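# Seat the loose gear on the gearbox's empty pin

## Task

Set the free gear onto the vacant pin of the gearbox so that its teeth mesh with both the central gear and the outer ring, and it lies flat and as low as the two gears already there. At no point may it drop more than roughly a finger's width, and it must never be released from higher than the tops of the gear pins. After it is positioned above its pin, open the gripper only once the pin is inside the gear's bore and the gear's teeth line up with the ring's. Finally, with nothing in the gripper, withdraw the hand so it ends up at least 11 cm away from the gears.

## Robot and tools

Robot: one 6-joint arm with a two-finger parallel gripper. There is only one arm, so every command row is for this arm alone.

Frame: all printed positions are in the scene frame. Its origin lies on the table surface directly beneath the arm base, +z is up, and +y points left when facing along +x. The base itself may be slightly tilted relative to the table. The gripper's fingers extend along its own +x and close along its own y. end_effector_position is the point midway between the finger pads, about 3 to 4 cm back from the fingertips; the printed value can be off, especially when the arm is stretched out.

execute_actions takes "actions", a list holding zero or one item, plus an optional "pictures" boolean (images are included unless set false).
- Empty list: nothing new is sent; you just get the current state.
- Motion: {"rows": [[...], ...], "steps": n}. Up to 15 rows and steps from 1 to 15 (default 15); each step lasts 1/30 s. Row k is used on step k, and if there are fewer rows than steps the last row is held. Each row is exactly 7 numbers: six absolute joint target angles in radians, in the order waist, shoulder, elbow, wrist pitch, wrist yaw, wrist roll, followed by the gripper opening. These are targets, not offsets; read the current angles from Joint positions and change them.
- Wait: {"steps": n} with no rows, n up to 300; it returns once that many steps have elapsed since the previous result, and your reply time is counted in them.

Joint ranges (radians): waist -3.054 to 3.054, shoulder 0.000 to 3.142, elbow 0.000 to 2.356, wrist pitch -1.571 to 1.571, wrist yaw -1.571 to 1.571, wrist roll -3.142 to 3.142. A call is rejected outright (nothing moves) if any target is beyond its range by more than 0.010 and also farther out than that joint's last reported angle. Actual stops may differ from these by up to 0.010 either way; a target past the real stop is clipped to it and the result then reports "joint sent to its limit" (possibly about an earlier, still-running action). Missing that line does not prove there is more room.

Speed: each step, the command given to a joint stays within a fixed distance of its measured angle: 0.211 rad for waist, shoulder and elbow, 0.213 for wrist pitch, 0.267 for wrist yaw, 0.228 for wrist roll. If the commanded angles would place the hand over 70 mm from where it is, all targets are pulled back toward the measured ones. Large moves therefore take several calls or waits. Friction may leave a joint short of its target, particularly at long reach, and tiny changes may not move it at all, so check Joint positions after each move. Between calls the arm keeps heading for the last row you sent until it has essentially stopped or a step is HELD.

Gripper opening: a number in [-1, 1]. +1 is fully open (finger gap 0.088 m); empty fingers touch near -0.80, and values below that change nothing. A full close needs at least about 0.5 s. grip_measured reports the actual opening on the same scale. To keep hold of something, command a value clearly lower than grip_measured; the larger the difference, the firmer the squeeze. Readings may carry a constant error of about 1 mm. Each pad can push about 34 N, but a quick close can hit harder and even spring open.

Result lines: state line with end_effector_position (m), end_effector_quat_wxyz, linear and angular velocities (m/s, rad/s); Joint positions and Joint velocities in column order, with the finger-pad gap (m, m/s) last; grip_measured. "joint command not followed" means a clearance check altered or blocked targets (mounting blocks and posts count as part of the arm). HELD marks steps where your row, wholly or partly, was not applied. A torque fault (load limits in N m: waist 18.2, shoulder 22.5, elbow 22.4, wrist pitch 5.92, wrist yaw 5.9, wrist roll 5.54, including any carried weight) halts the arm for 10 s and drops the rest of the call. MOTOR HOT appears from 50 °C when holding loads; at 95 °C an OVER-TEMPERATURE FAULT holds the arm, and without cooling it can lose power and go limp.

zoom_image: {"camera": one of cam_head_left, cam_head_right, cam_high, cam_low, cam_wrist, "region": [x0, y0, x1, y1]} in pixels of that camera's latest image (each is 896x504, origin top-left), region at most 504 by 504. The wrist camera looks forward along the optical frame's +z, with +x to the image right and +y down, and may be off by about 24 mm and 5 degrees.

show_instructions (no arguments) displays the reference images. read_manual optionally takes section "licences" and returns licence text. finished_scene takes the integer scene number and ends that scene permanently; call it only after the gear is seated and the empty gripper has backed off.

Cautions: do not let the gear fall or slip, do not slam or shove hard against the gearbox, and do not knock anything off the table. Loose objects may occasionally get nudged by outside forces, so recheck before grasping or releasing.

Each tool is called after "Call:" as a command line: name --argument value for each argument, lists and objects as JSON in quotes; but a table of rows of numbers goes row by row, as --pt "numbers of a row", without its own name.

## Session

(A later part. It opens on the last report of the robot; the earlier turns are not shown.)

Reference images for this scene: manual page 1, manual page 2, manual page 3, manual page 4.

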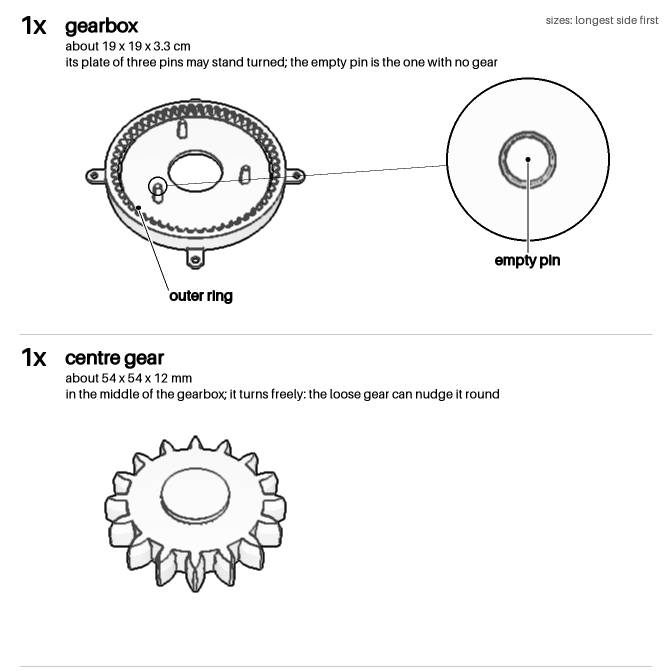

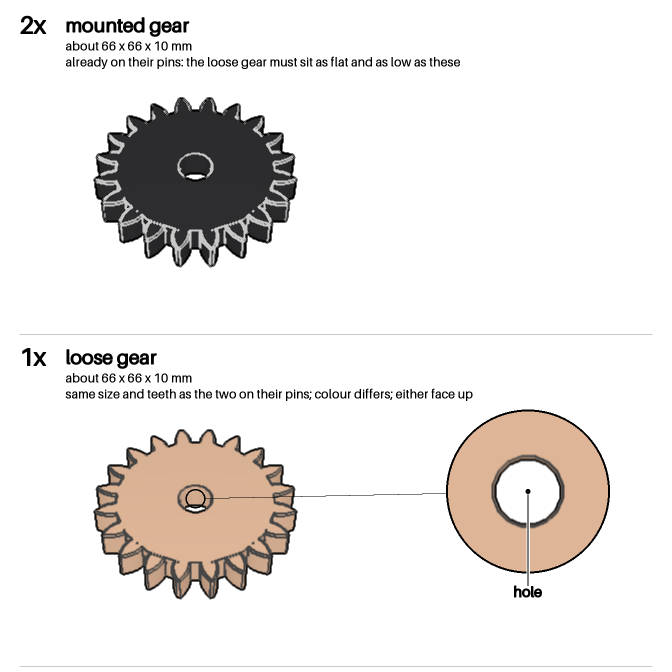

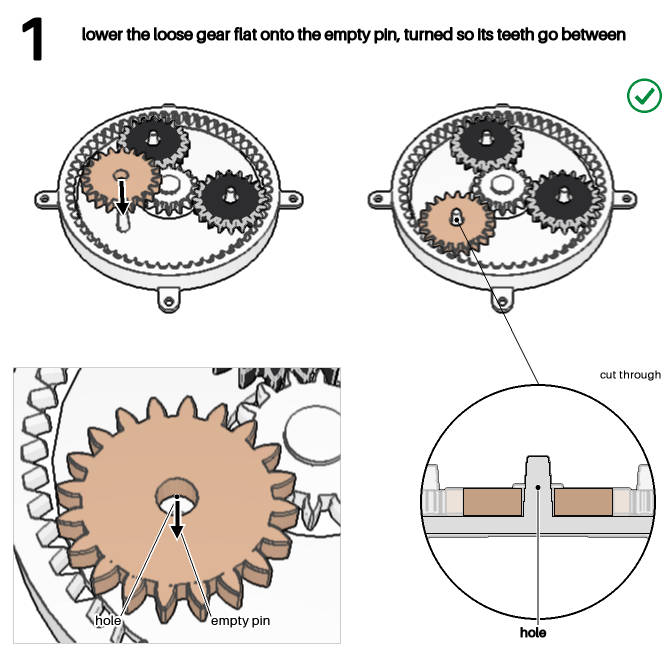

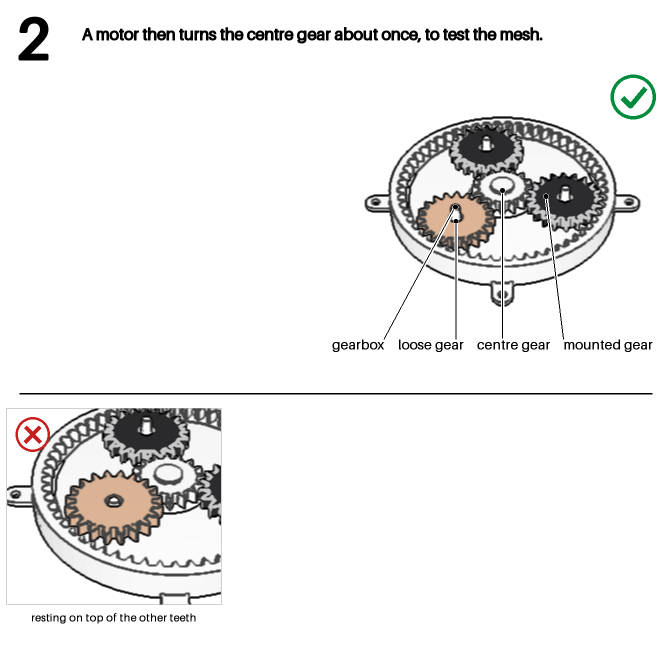

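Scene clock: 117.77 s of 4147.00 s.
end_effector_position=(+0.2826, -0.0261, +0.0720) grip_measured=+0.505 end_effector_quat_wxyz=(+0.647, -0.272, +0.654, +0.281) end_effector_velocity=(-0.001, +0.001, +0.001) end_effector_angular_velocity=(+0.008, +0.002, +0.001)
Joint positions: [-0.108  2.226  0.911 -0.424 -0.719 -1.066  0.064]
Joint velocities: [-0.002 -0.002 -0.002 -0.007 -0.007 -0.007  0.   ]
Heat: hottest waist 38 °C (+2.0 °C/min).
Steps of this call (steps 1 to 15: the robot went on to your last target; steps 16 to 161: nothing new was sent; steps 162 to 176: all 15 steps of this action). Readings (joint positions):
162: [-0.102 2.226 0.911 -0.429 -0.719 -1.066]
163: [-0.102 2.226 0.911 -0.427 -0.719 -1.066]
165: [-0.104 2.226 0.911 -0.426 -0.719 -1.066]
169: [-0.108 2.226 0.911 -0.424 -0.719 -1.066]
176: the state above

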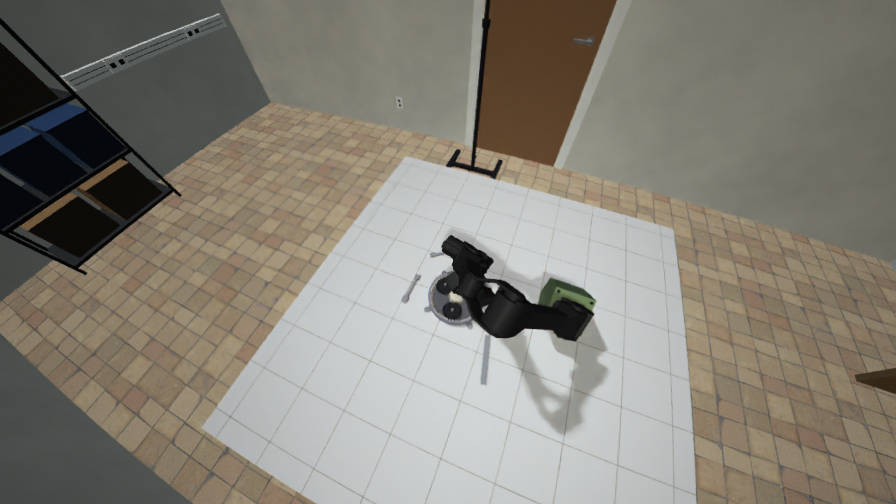

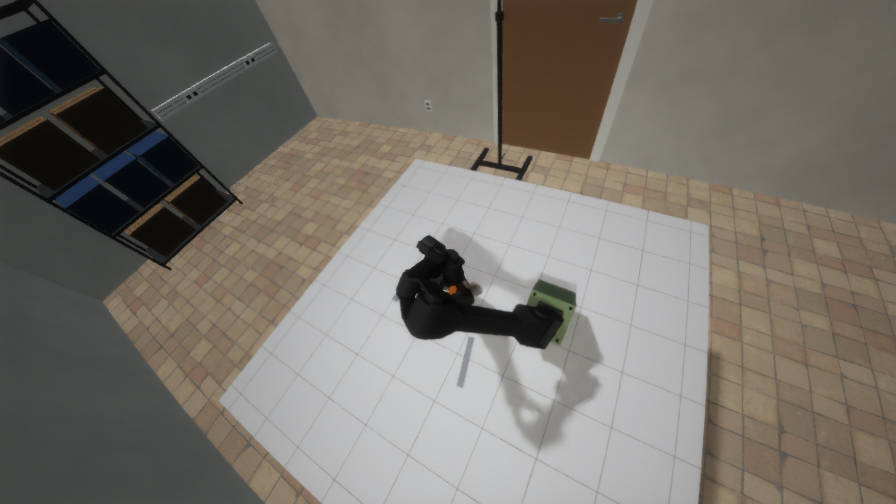

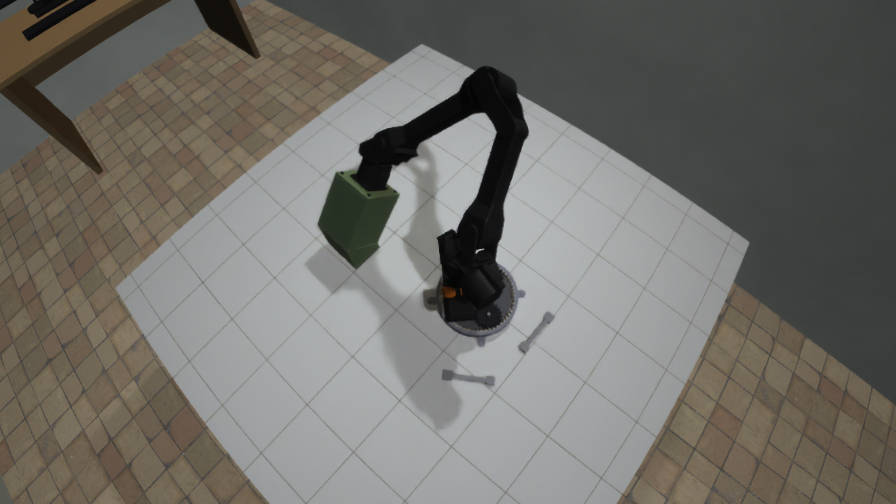

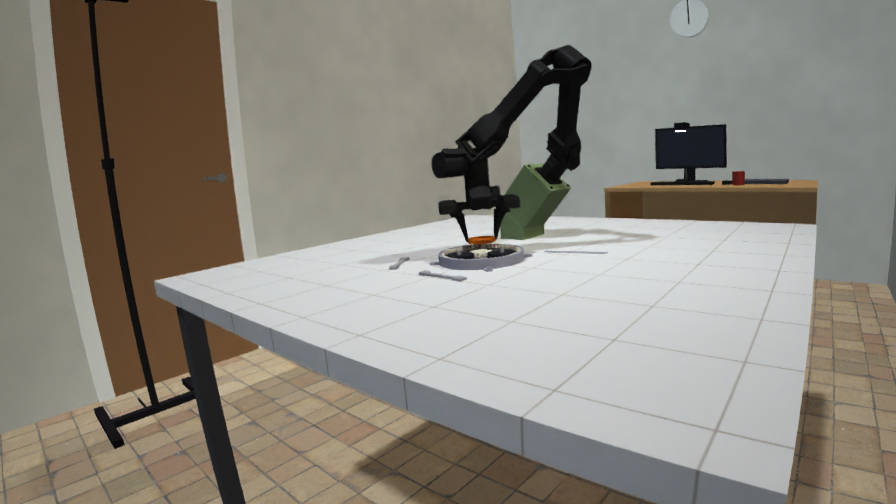

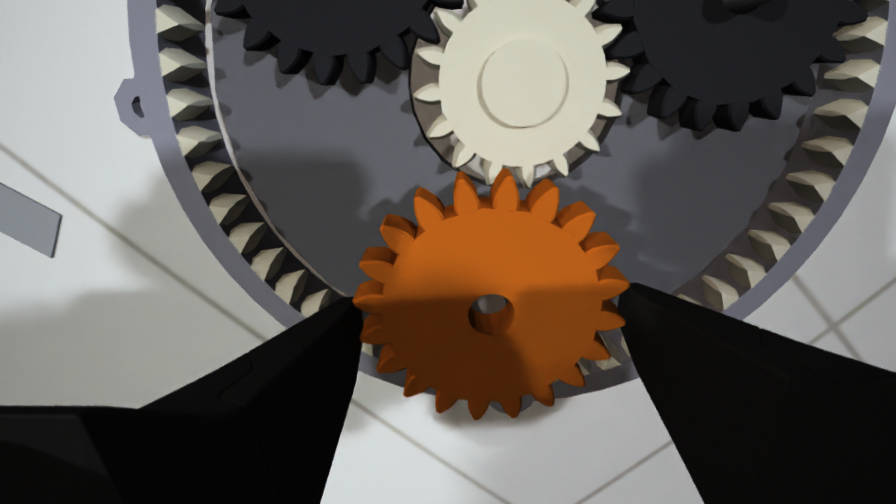

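Call:
execute_actions --actions '[{"rows":[[-0.103,2.236,0.905,-0.418,-0.72,-1.07,0.2],[-0.099,2.238,0.903,-0.414,-0.72,-1.07,0.2],[-0.097,2.24,0.902,-0.41,-0.72,-1.07,0.2],[-0.095,2.242,0.901,-0.407,-0.72,-1.07,0.2]],"steps":15}]'

Call:
zoom_image --camera "cam_wrist" --region '[350,140,650,440]'

Scene clock: 121.40 s of 4147.00 s.
end_effector_position=(+0.2829, -0.0266, +0.0701) grip_measured=+0.505 end_effector_quat_wxyz=(+0.646, -0.276, +0.653, +0.283) end_effector_velocity=(+0.001, -0.002, +0.001) end_effector_angular_velocity=(-0.008, -0.005, +0.025)
Joint positions: [-0.104  2.229  0.908 -0.41  -0.716 -1.066  0.064]
Joint velocities: [-0.002 -0.002 -0.002  0.007  0.007 -0.022  0.   ]
Heat: hottest waist 39 °C (+2.0 °C/min).
Steps of this call (steps 1 to 15: the robot went on to your last target; steps 16 to 94: nothing new was sent; steps 95 to 109: all 15 steps of this action). Readings (joint positions):
95: [-0.109 2.226 0.910 -0.423 -0.719 -1.066]
96: [-0.108 2.226 0.910 -0.421 -0.719 -1.066]
98: [-0.104 2.228 0.909 -0.416 -0.719 -1.066]
102: [-0.104 2.229 0.908 -0.412 -0.717 -1.066]
109: the state above

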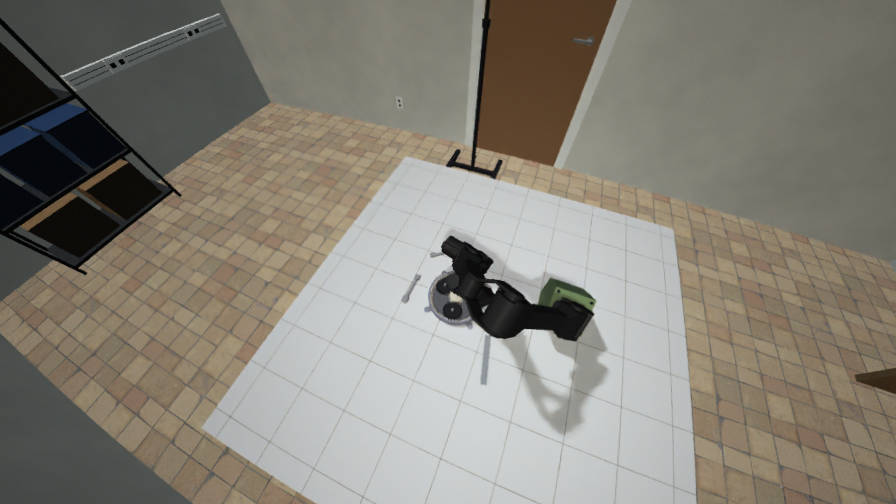

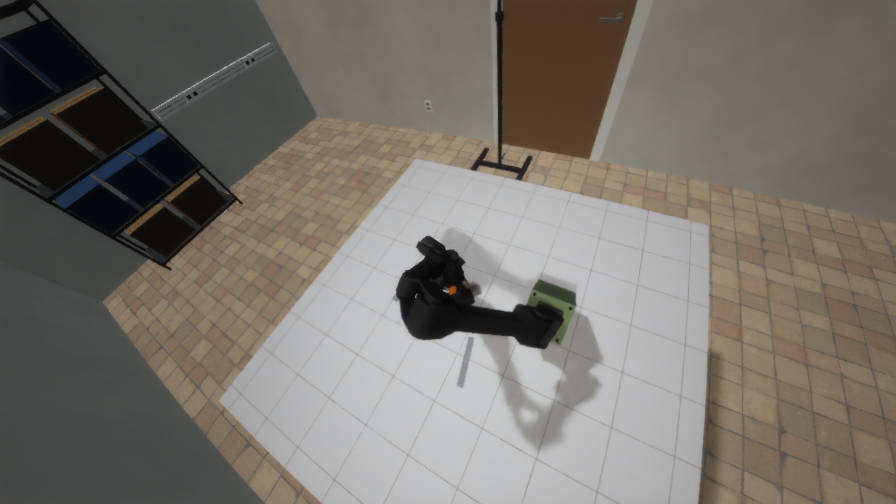

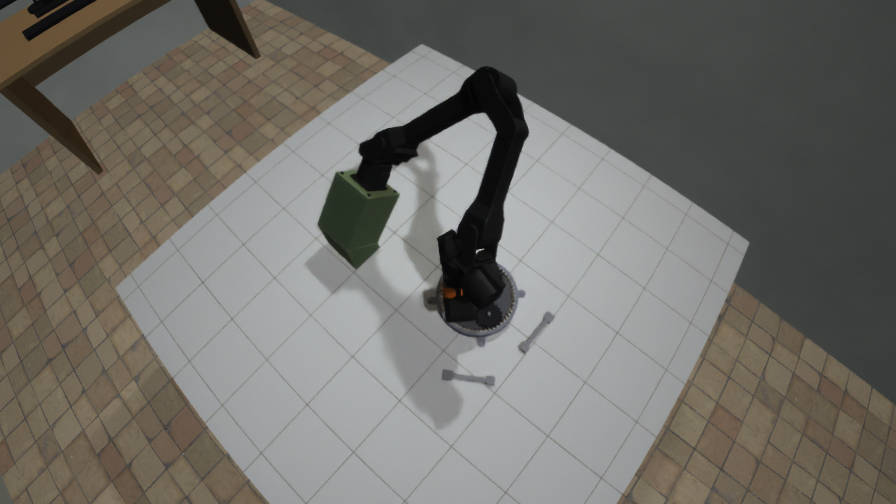

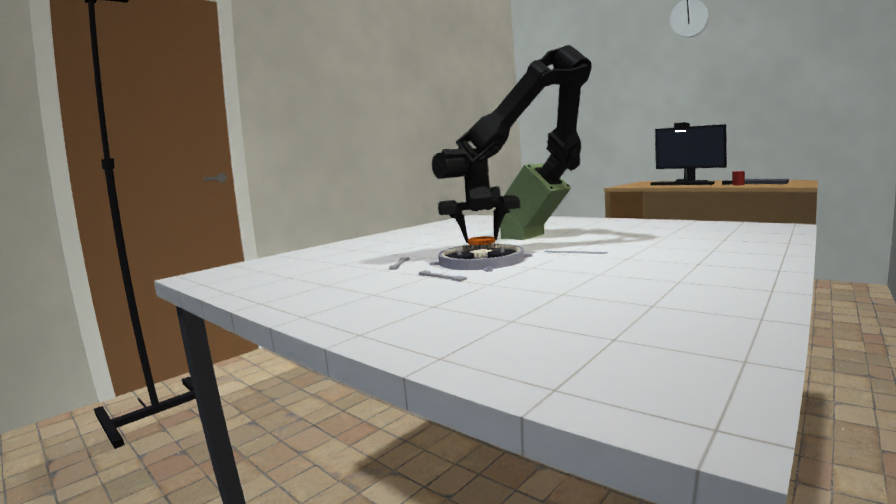

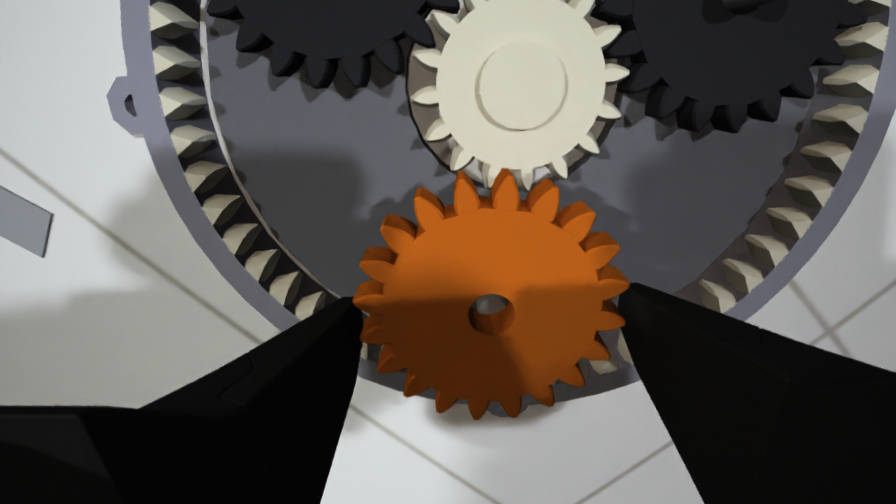

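Region (350, 140, 650, 440) of cam_wrist's 896x504 image, scaled by 1.680, with more detail than that image has.

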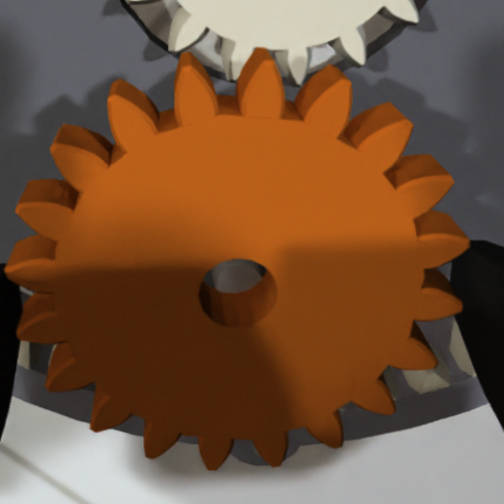

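Call:
execute_actions --actions '[{"rows":[[-0.092,2.244,0.9,-0.401,-0.72,-1.07,0.2],[-0.089,2.247,0.898,-0.395,-0.72,-1.07,0.2],[-0.086,2.25,0.896,-0.389,-0.72,-1.07,0.2],[-0.084,2.252,0.895,-0.384,-0.72,-1.07,0.2]],"steps":12}]'

Call:
zoom_image --camera "cam_wrist" --region '[250,60,750,504]'

Scene clock: 131.17 s of 4147.00 s.
end_effector_position=(+0.2841, -0.0281, +0.0695) grip_measured=+0.505 end_effector_quat_wxyz=(+0.647, -0.282, +0.650, +0.282) end_effector_velocity=(-0.003, -0.002, -0.000) end_effector_angular_velocity=(-0.005, +0.009, -0.002)
Joint positions: [-0.104  2.23   0.903 -0.392 -0.713 -1.067  0.064]
Joint velocities: [-0.002  0.002 -0.002 -0.007  0.007 -0.007 -0.   ]
Heat: hottest waist 38 °C (-1.0 °C/min).
Steps of this call (steps 1 to 15: the robot went on to your last target; steps 16 to 281: nothing new was sent; steps 282 to 293: all 12 steps of this action). Readings (joint positions):
282: [-0.104 2.229 0.907 -0.407 -0.718 -1.067]
283: [-0.104 2.229 0.907 -0.407 -0.718 -1.067]
285: [-0.104 2.229 0.906 -0.404 -0.718 -1.067]
289: [-0.104 2.230 0.903 -0.396 -0.715 -1.067]
293: the state above

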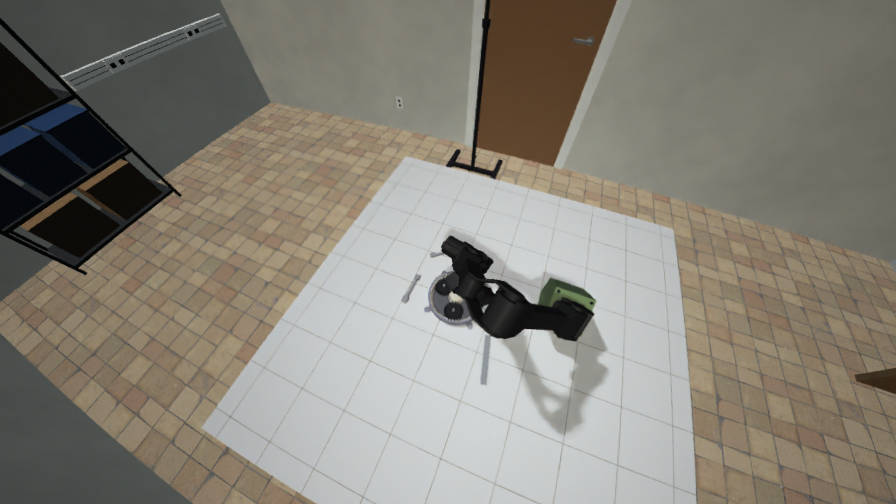

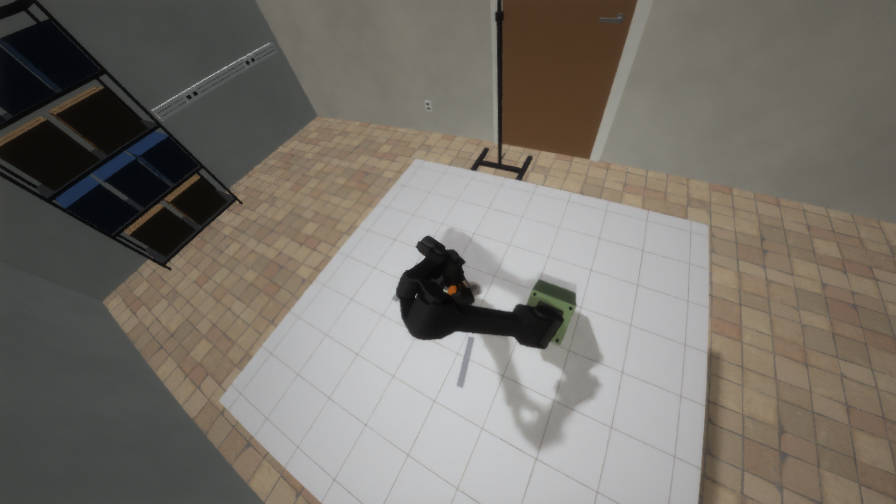

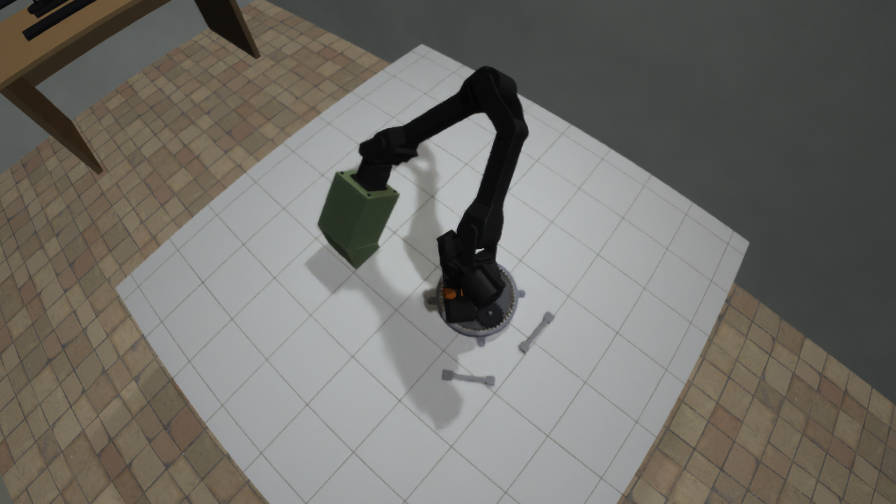

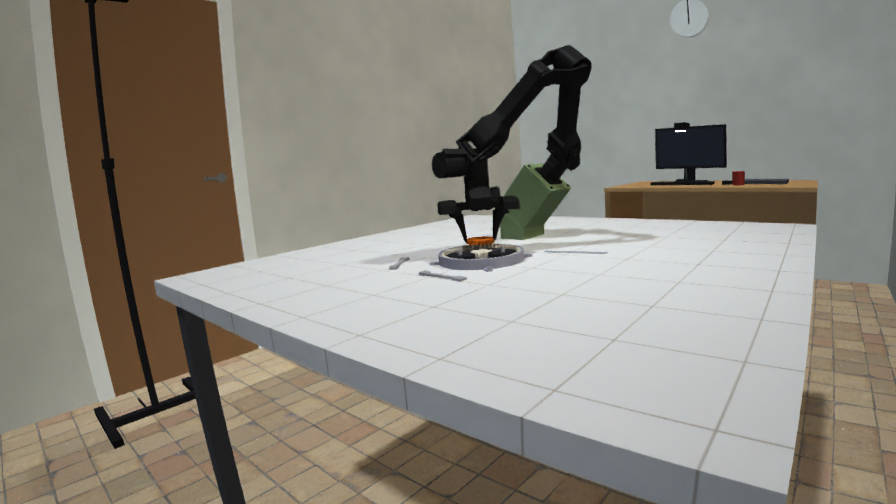

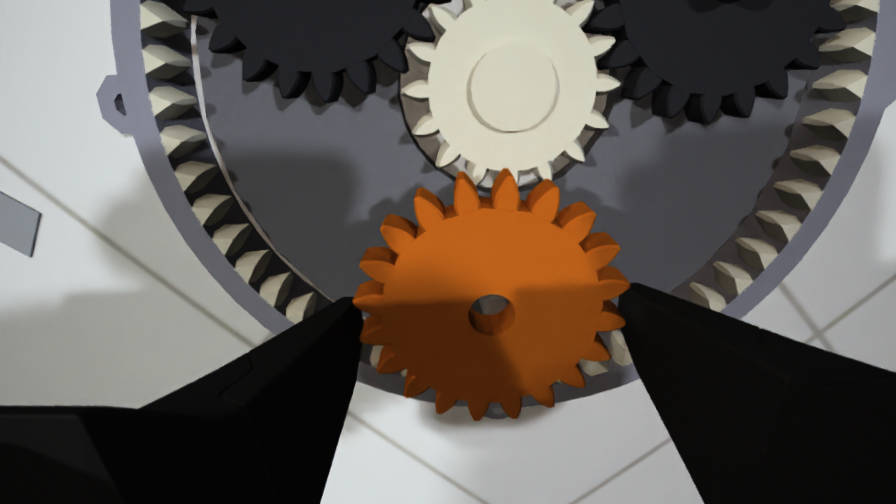

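Region (250, 60, 750, 504) of cam_wrist's 896x504 image, scaled by 1.008, with more detail than that image has.

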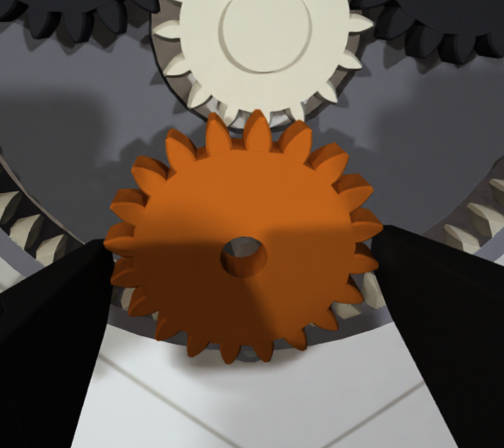

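Call:
show_instructions

Call:
zoom_image --camera "cam_wrist" --region '[440,270,540,350]'

Call:
zoom_image --camera "cam_low" --region '[420,200,540,280]'

Reference images for this scene: manual page 1, manual page 2, manual page 3, manual page 4.

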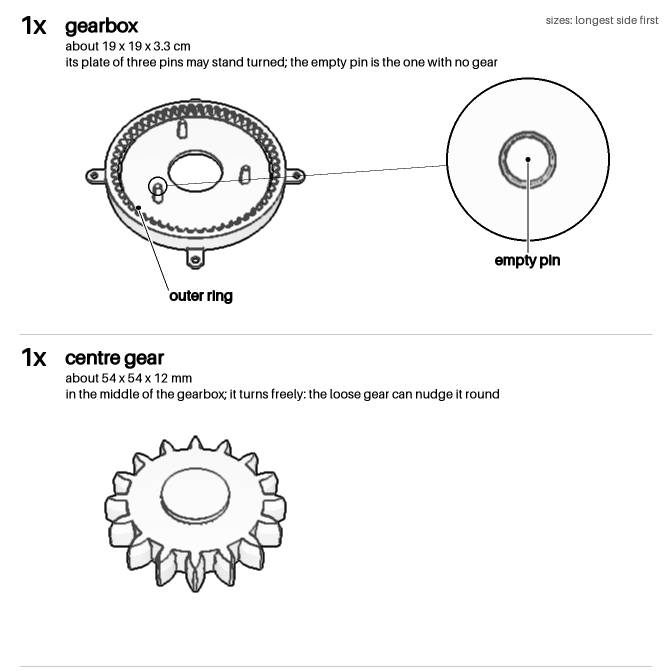

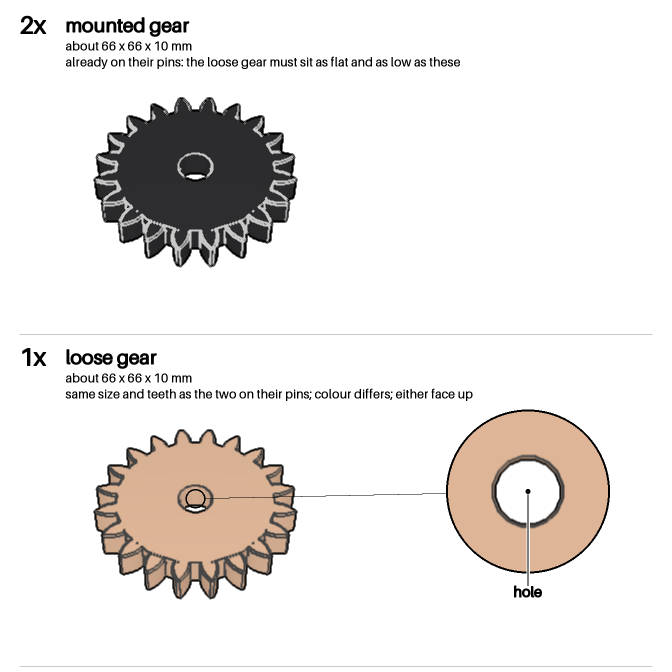

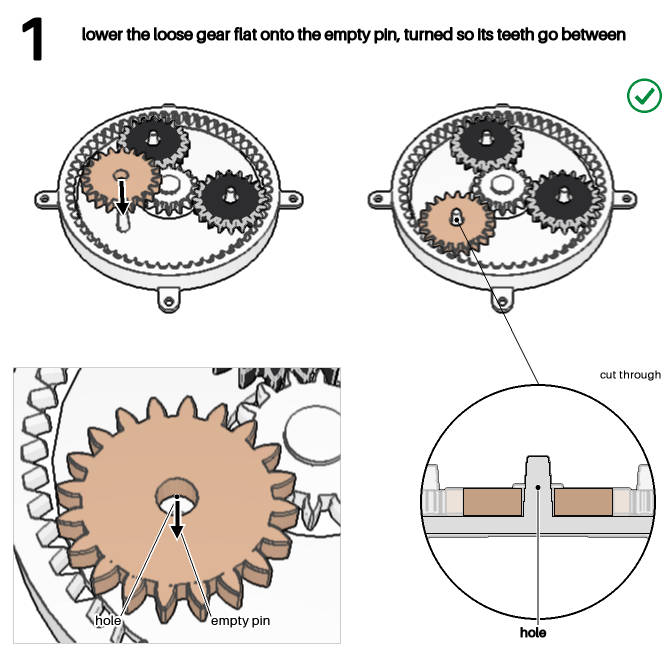

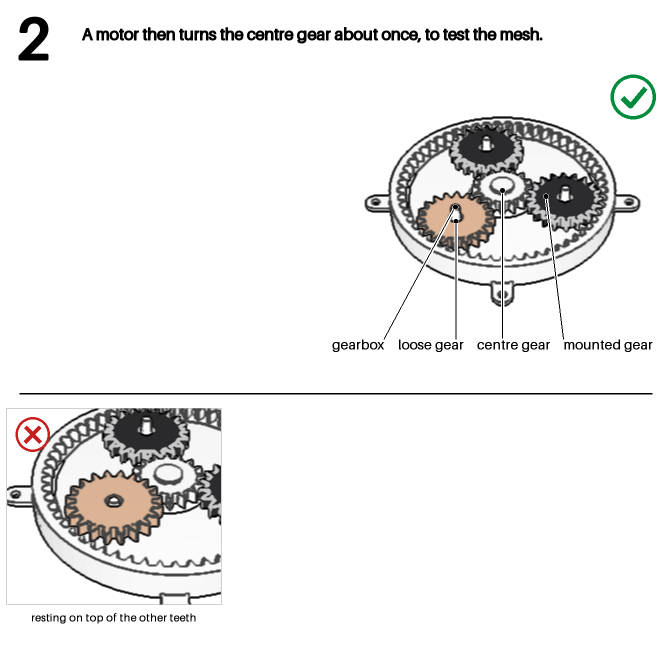

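Region (440, 270, 540, 350) of cam_wrist's 896x504 image, scaled by 5.040, with more detail than that image has; it fills the top 403 rows of this view, and the rest is white.

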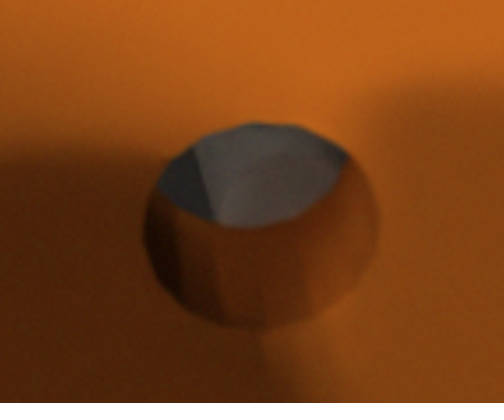

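Region (420, 200, 540, 280) of cam_low's 896x504 image, scaled by 4.200, with more detail than that image has.

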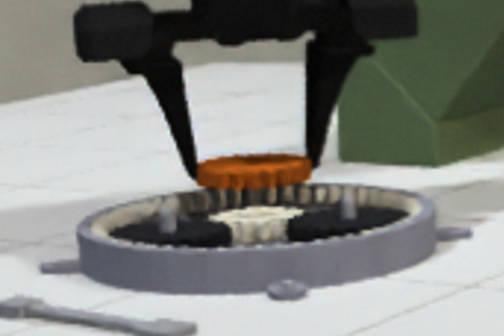

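Call:
execute_actions --actions '[{"rows":[[-0.1,2.236,0.9,-0.384,-0.72,-1.07,0.2],[-0.108,2.236,0.9,-0.382,-0.72,-1.07,0.2],[-0.116,2.238,0.9,-0.378,-0.72,-1.07,0.2]],"steps":12}]'

Call:
zoom_image --camera "cam_wrist" --region '[440,270,540,350]'

Scene clock: 143.03 s of 4147.00 s.
end_effector_position=(+0.2859, -0.0289, +0.0700) grip_measured=+0.505 end_effector_quat_wxyz=(+0.651, -0.283, +0.645, +0.283) end_effector_velocity=(-0.003, +0.000, +0.004) end_effector_angular_velocity=(+0.010, +0.003, -0.013)
Joint positions: [-0.109  2.231  0.902 -0.38  -0.72  -1.067  0.064]
Joint velocities: [-0.012 -0.007 -0.002 -0.022 -0.007 -0.007 -0.   ]
Heat: hottest waist 37 °C (-2.0 °C/min).
Steps of this call (steps 1 to 15: the robot went on to your last target; steps 16 to 344: nothing new was sent; steps 345 to 356: all 12 steps of this action). Readings (joint positions):
345: [-0.104 2.231 0.903 -0.387 -0.714 -1.067]
346: [-0.104 2.231 0.902 -0.387 -0.715 -1.067]
348: [-0.107 2.231 0.902 -0.385 -0.720 -1.067]
352: [-0.108 2.231 0.902 -0.381 -0.720 -1.067]
356: the state above

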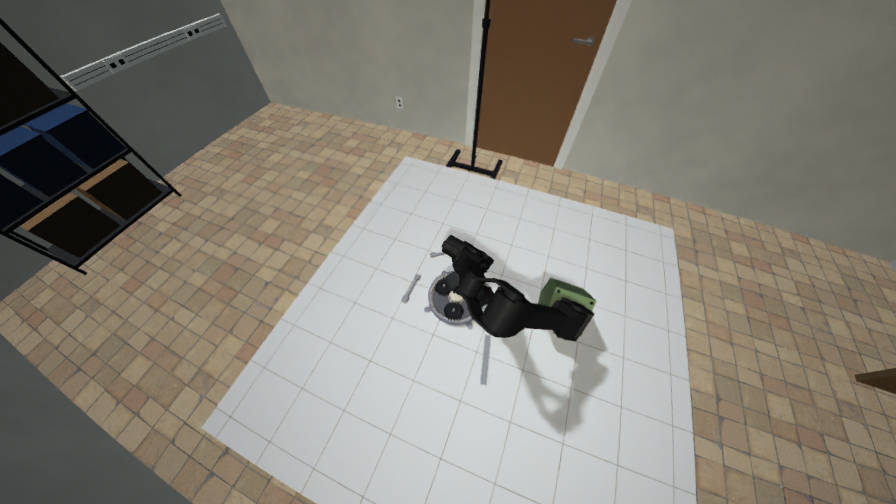

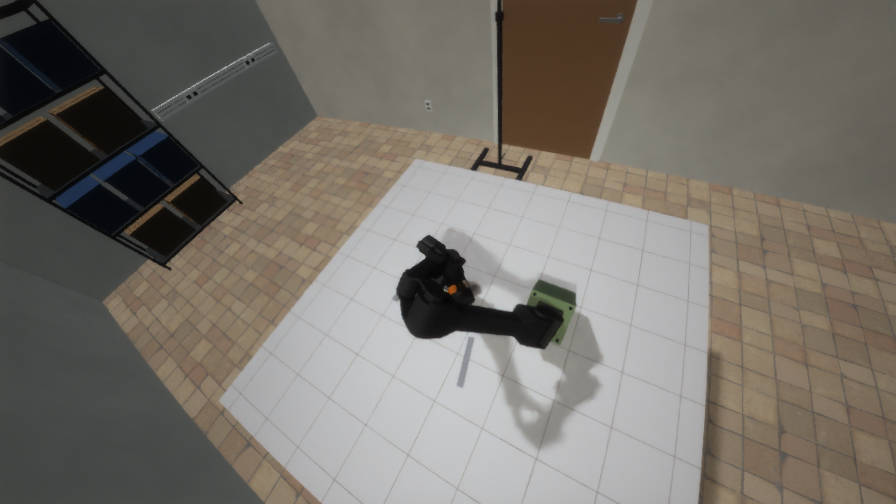

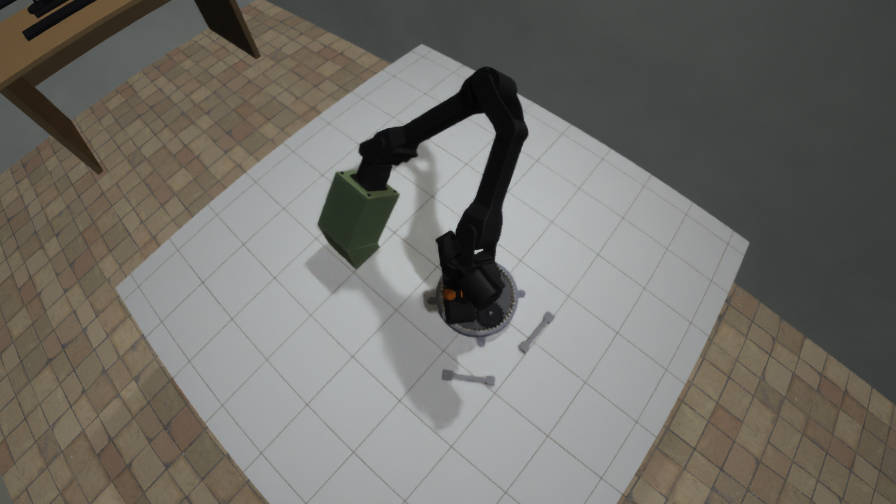

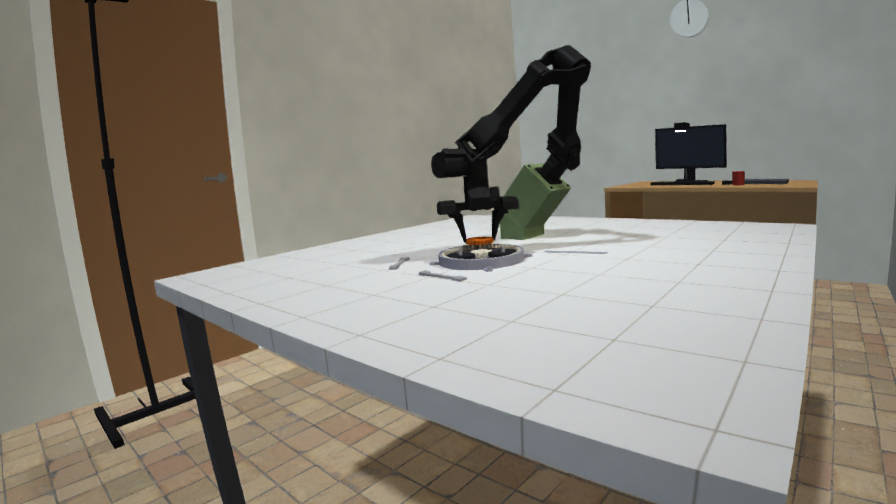

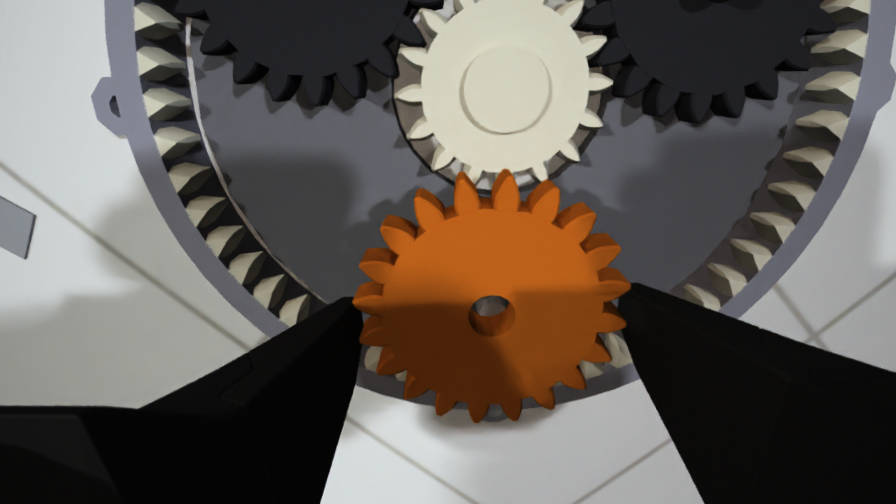

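Region (440, 270, 540, 350) of cam_wrist's 896x504 image, scaled by 5.040, with more detail than that image has; it fills the top 403 rows of this view, and the rest is white.

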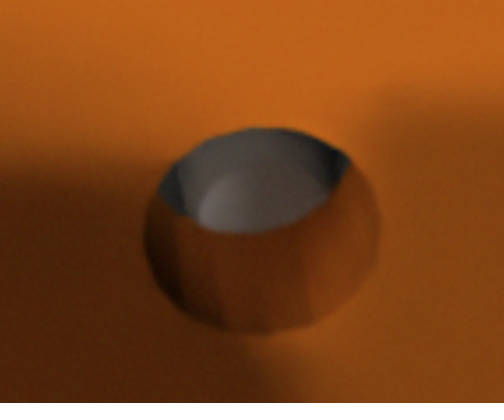

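Call:
execute_actions --actions '[{"rows":[[-0.113,2.242,0.899,-0.374,-0.72,-1.07,0.2],[-0.110,2.246,0.897,-0.368,-0.72,-1.07,0.2],[-0.107,2.25,0.895,-0.361,-0.72,-1.07,0.2],[-0.104,2.253,0.893,-0.355,-0.72,-1.07,0.2],[-0.102,2.255,0.892,-0.349,-0.72,-1.07,0.2]],"steps":13}]'

Call:
zoom_image --camera "cam_wrist" --region '[340,140,660,440]'

Scene clock: 150.80 s of 4147.00 s.
end_effector_position=(+0.2877, -0.0321, +0.0695) grip_measured=+0.505 end_effector_quat_wxyz=(+0.653, -0.289, +0.640, +0.282) end_effector_velocity=(+0.005, -0.002, +0.001) end_effector_angular_velocity=(-0.012, -0.020, +0.023)
Joint positions: [-0.114  2.236  0.898 -0.356 -0.717 -1.068  0.064]
Joint velocities: [-0.002 -0.002  0.002  0.022  0.007 -0.007  0.   ]
Heat: hottest waist 38 °C (-1.0 °C/min).
Steps of this call (steps 1 to 15: the robot went on to your last target; steps 16 to 220: nothing new was sent; steps 221 to 233: all 13 steps of this action). Readings (joint positions):
221: [-0.111 2.232 0.902 -0.379 -0.720 -1.068]
222: [-0.111 2.232 0.902 -0.378 -0.720 -1.068]
224: [-0.111 2.234 0.901 -0.373 -0.720 -1.068]
228: [-0.112 2.234 0.898 -0.361 -0.718 -1.068]
233: the state above

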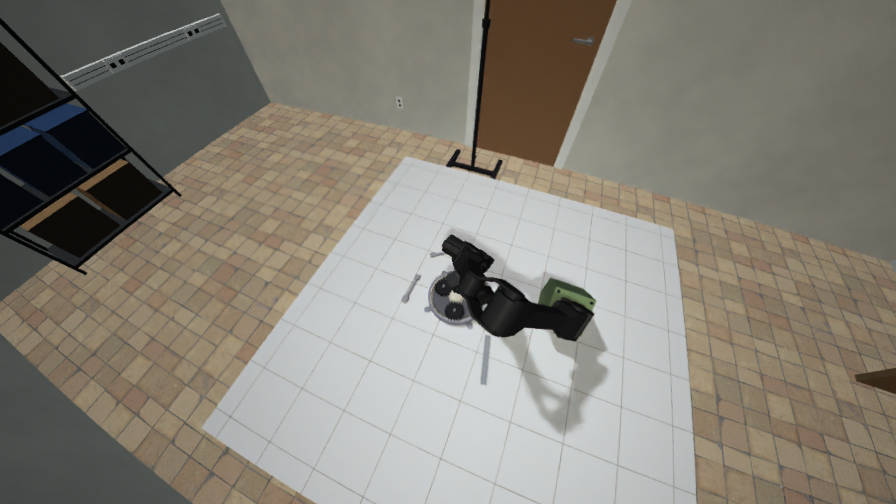

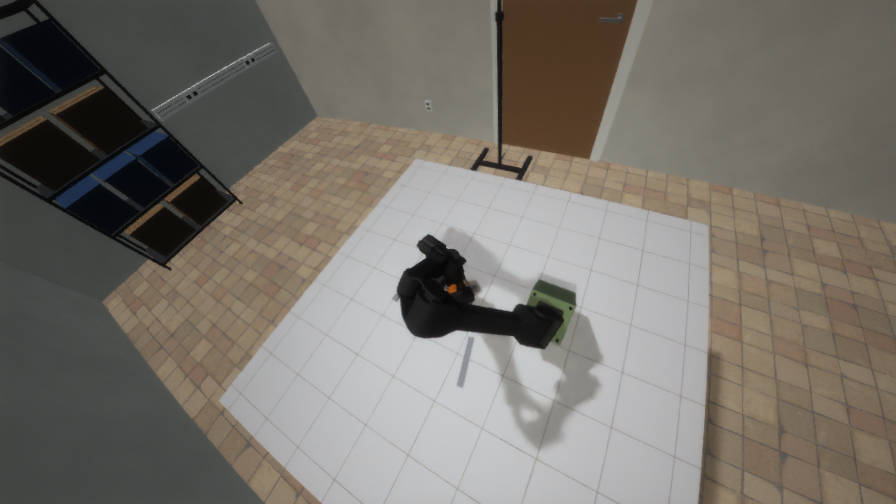

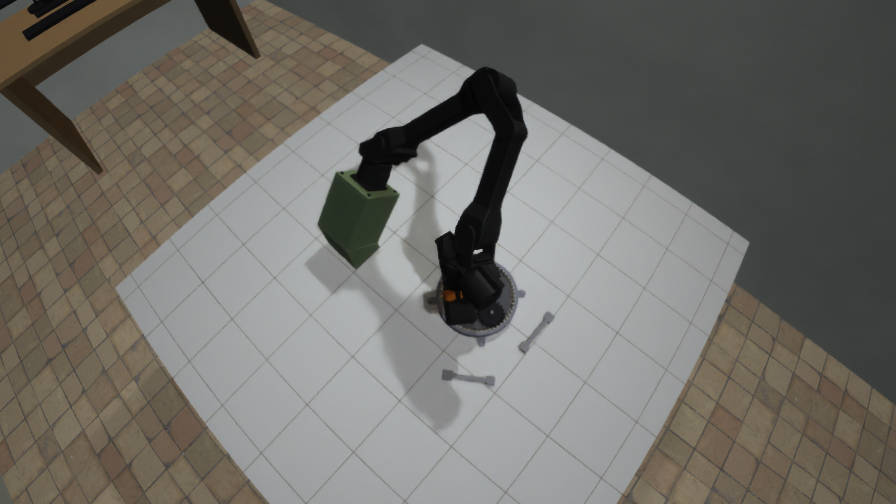

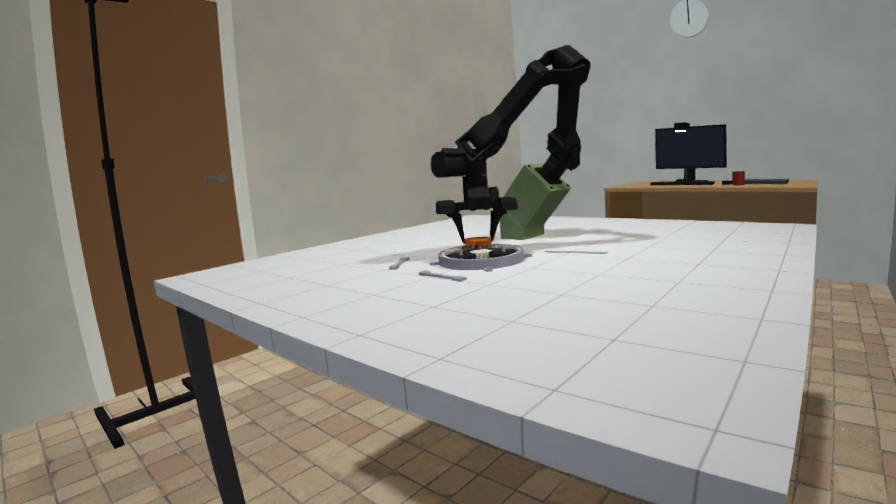

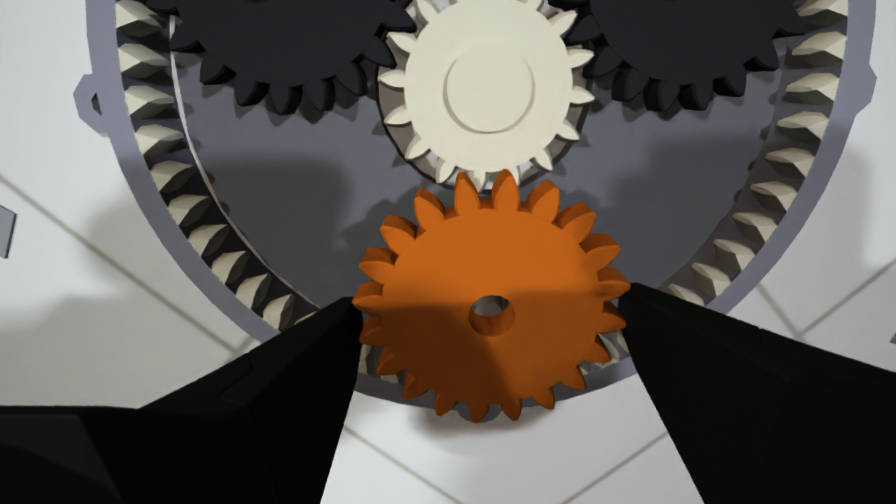

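Region (340, 140, 660, 440) of cam_wrist's 896x504 image, scaled by 1.575, with more detail than that image has; it fills the top 472 rows of this view, and the rest is white.

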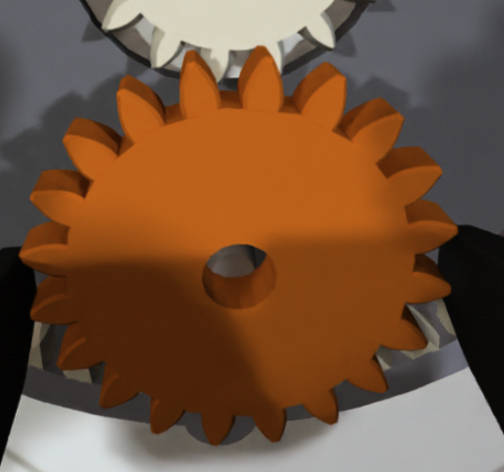

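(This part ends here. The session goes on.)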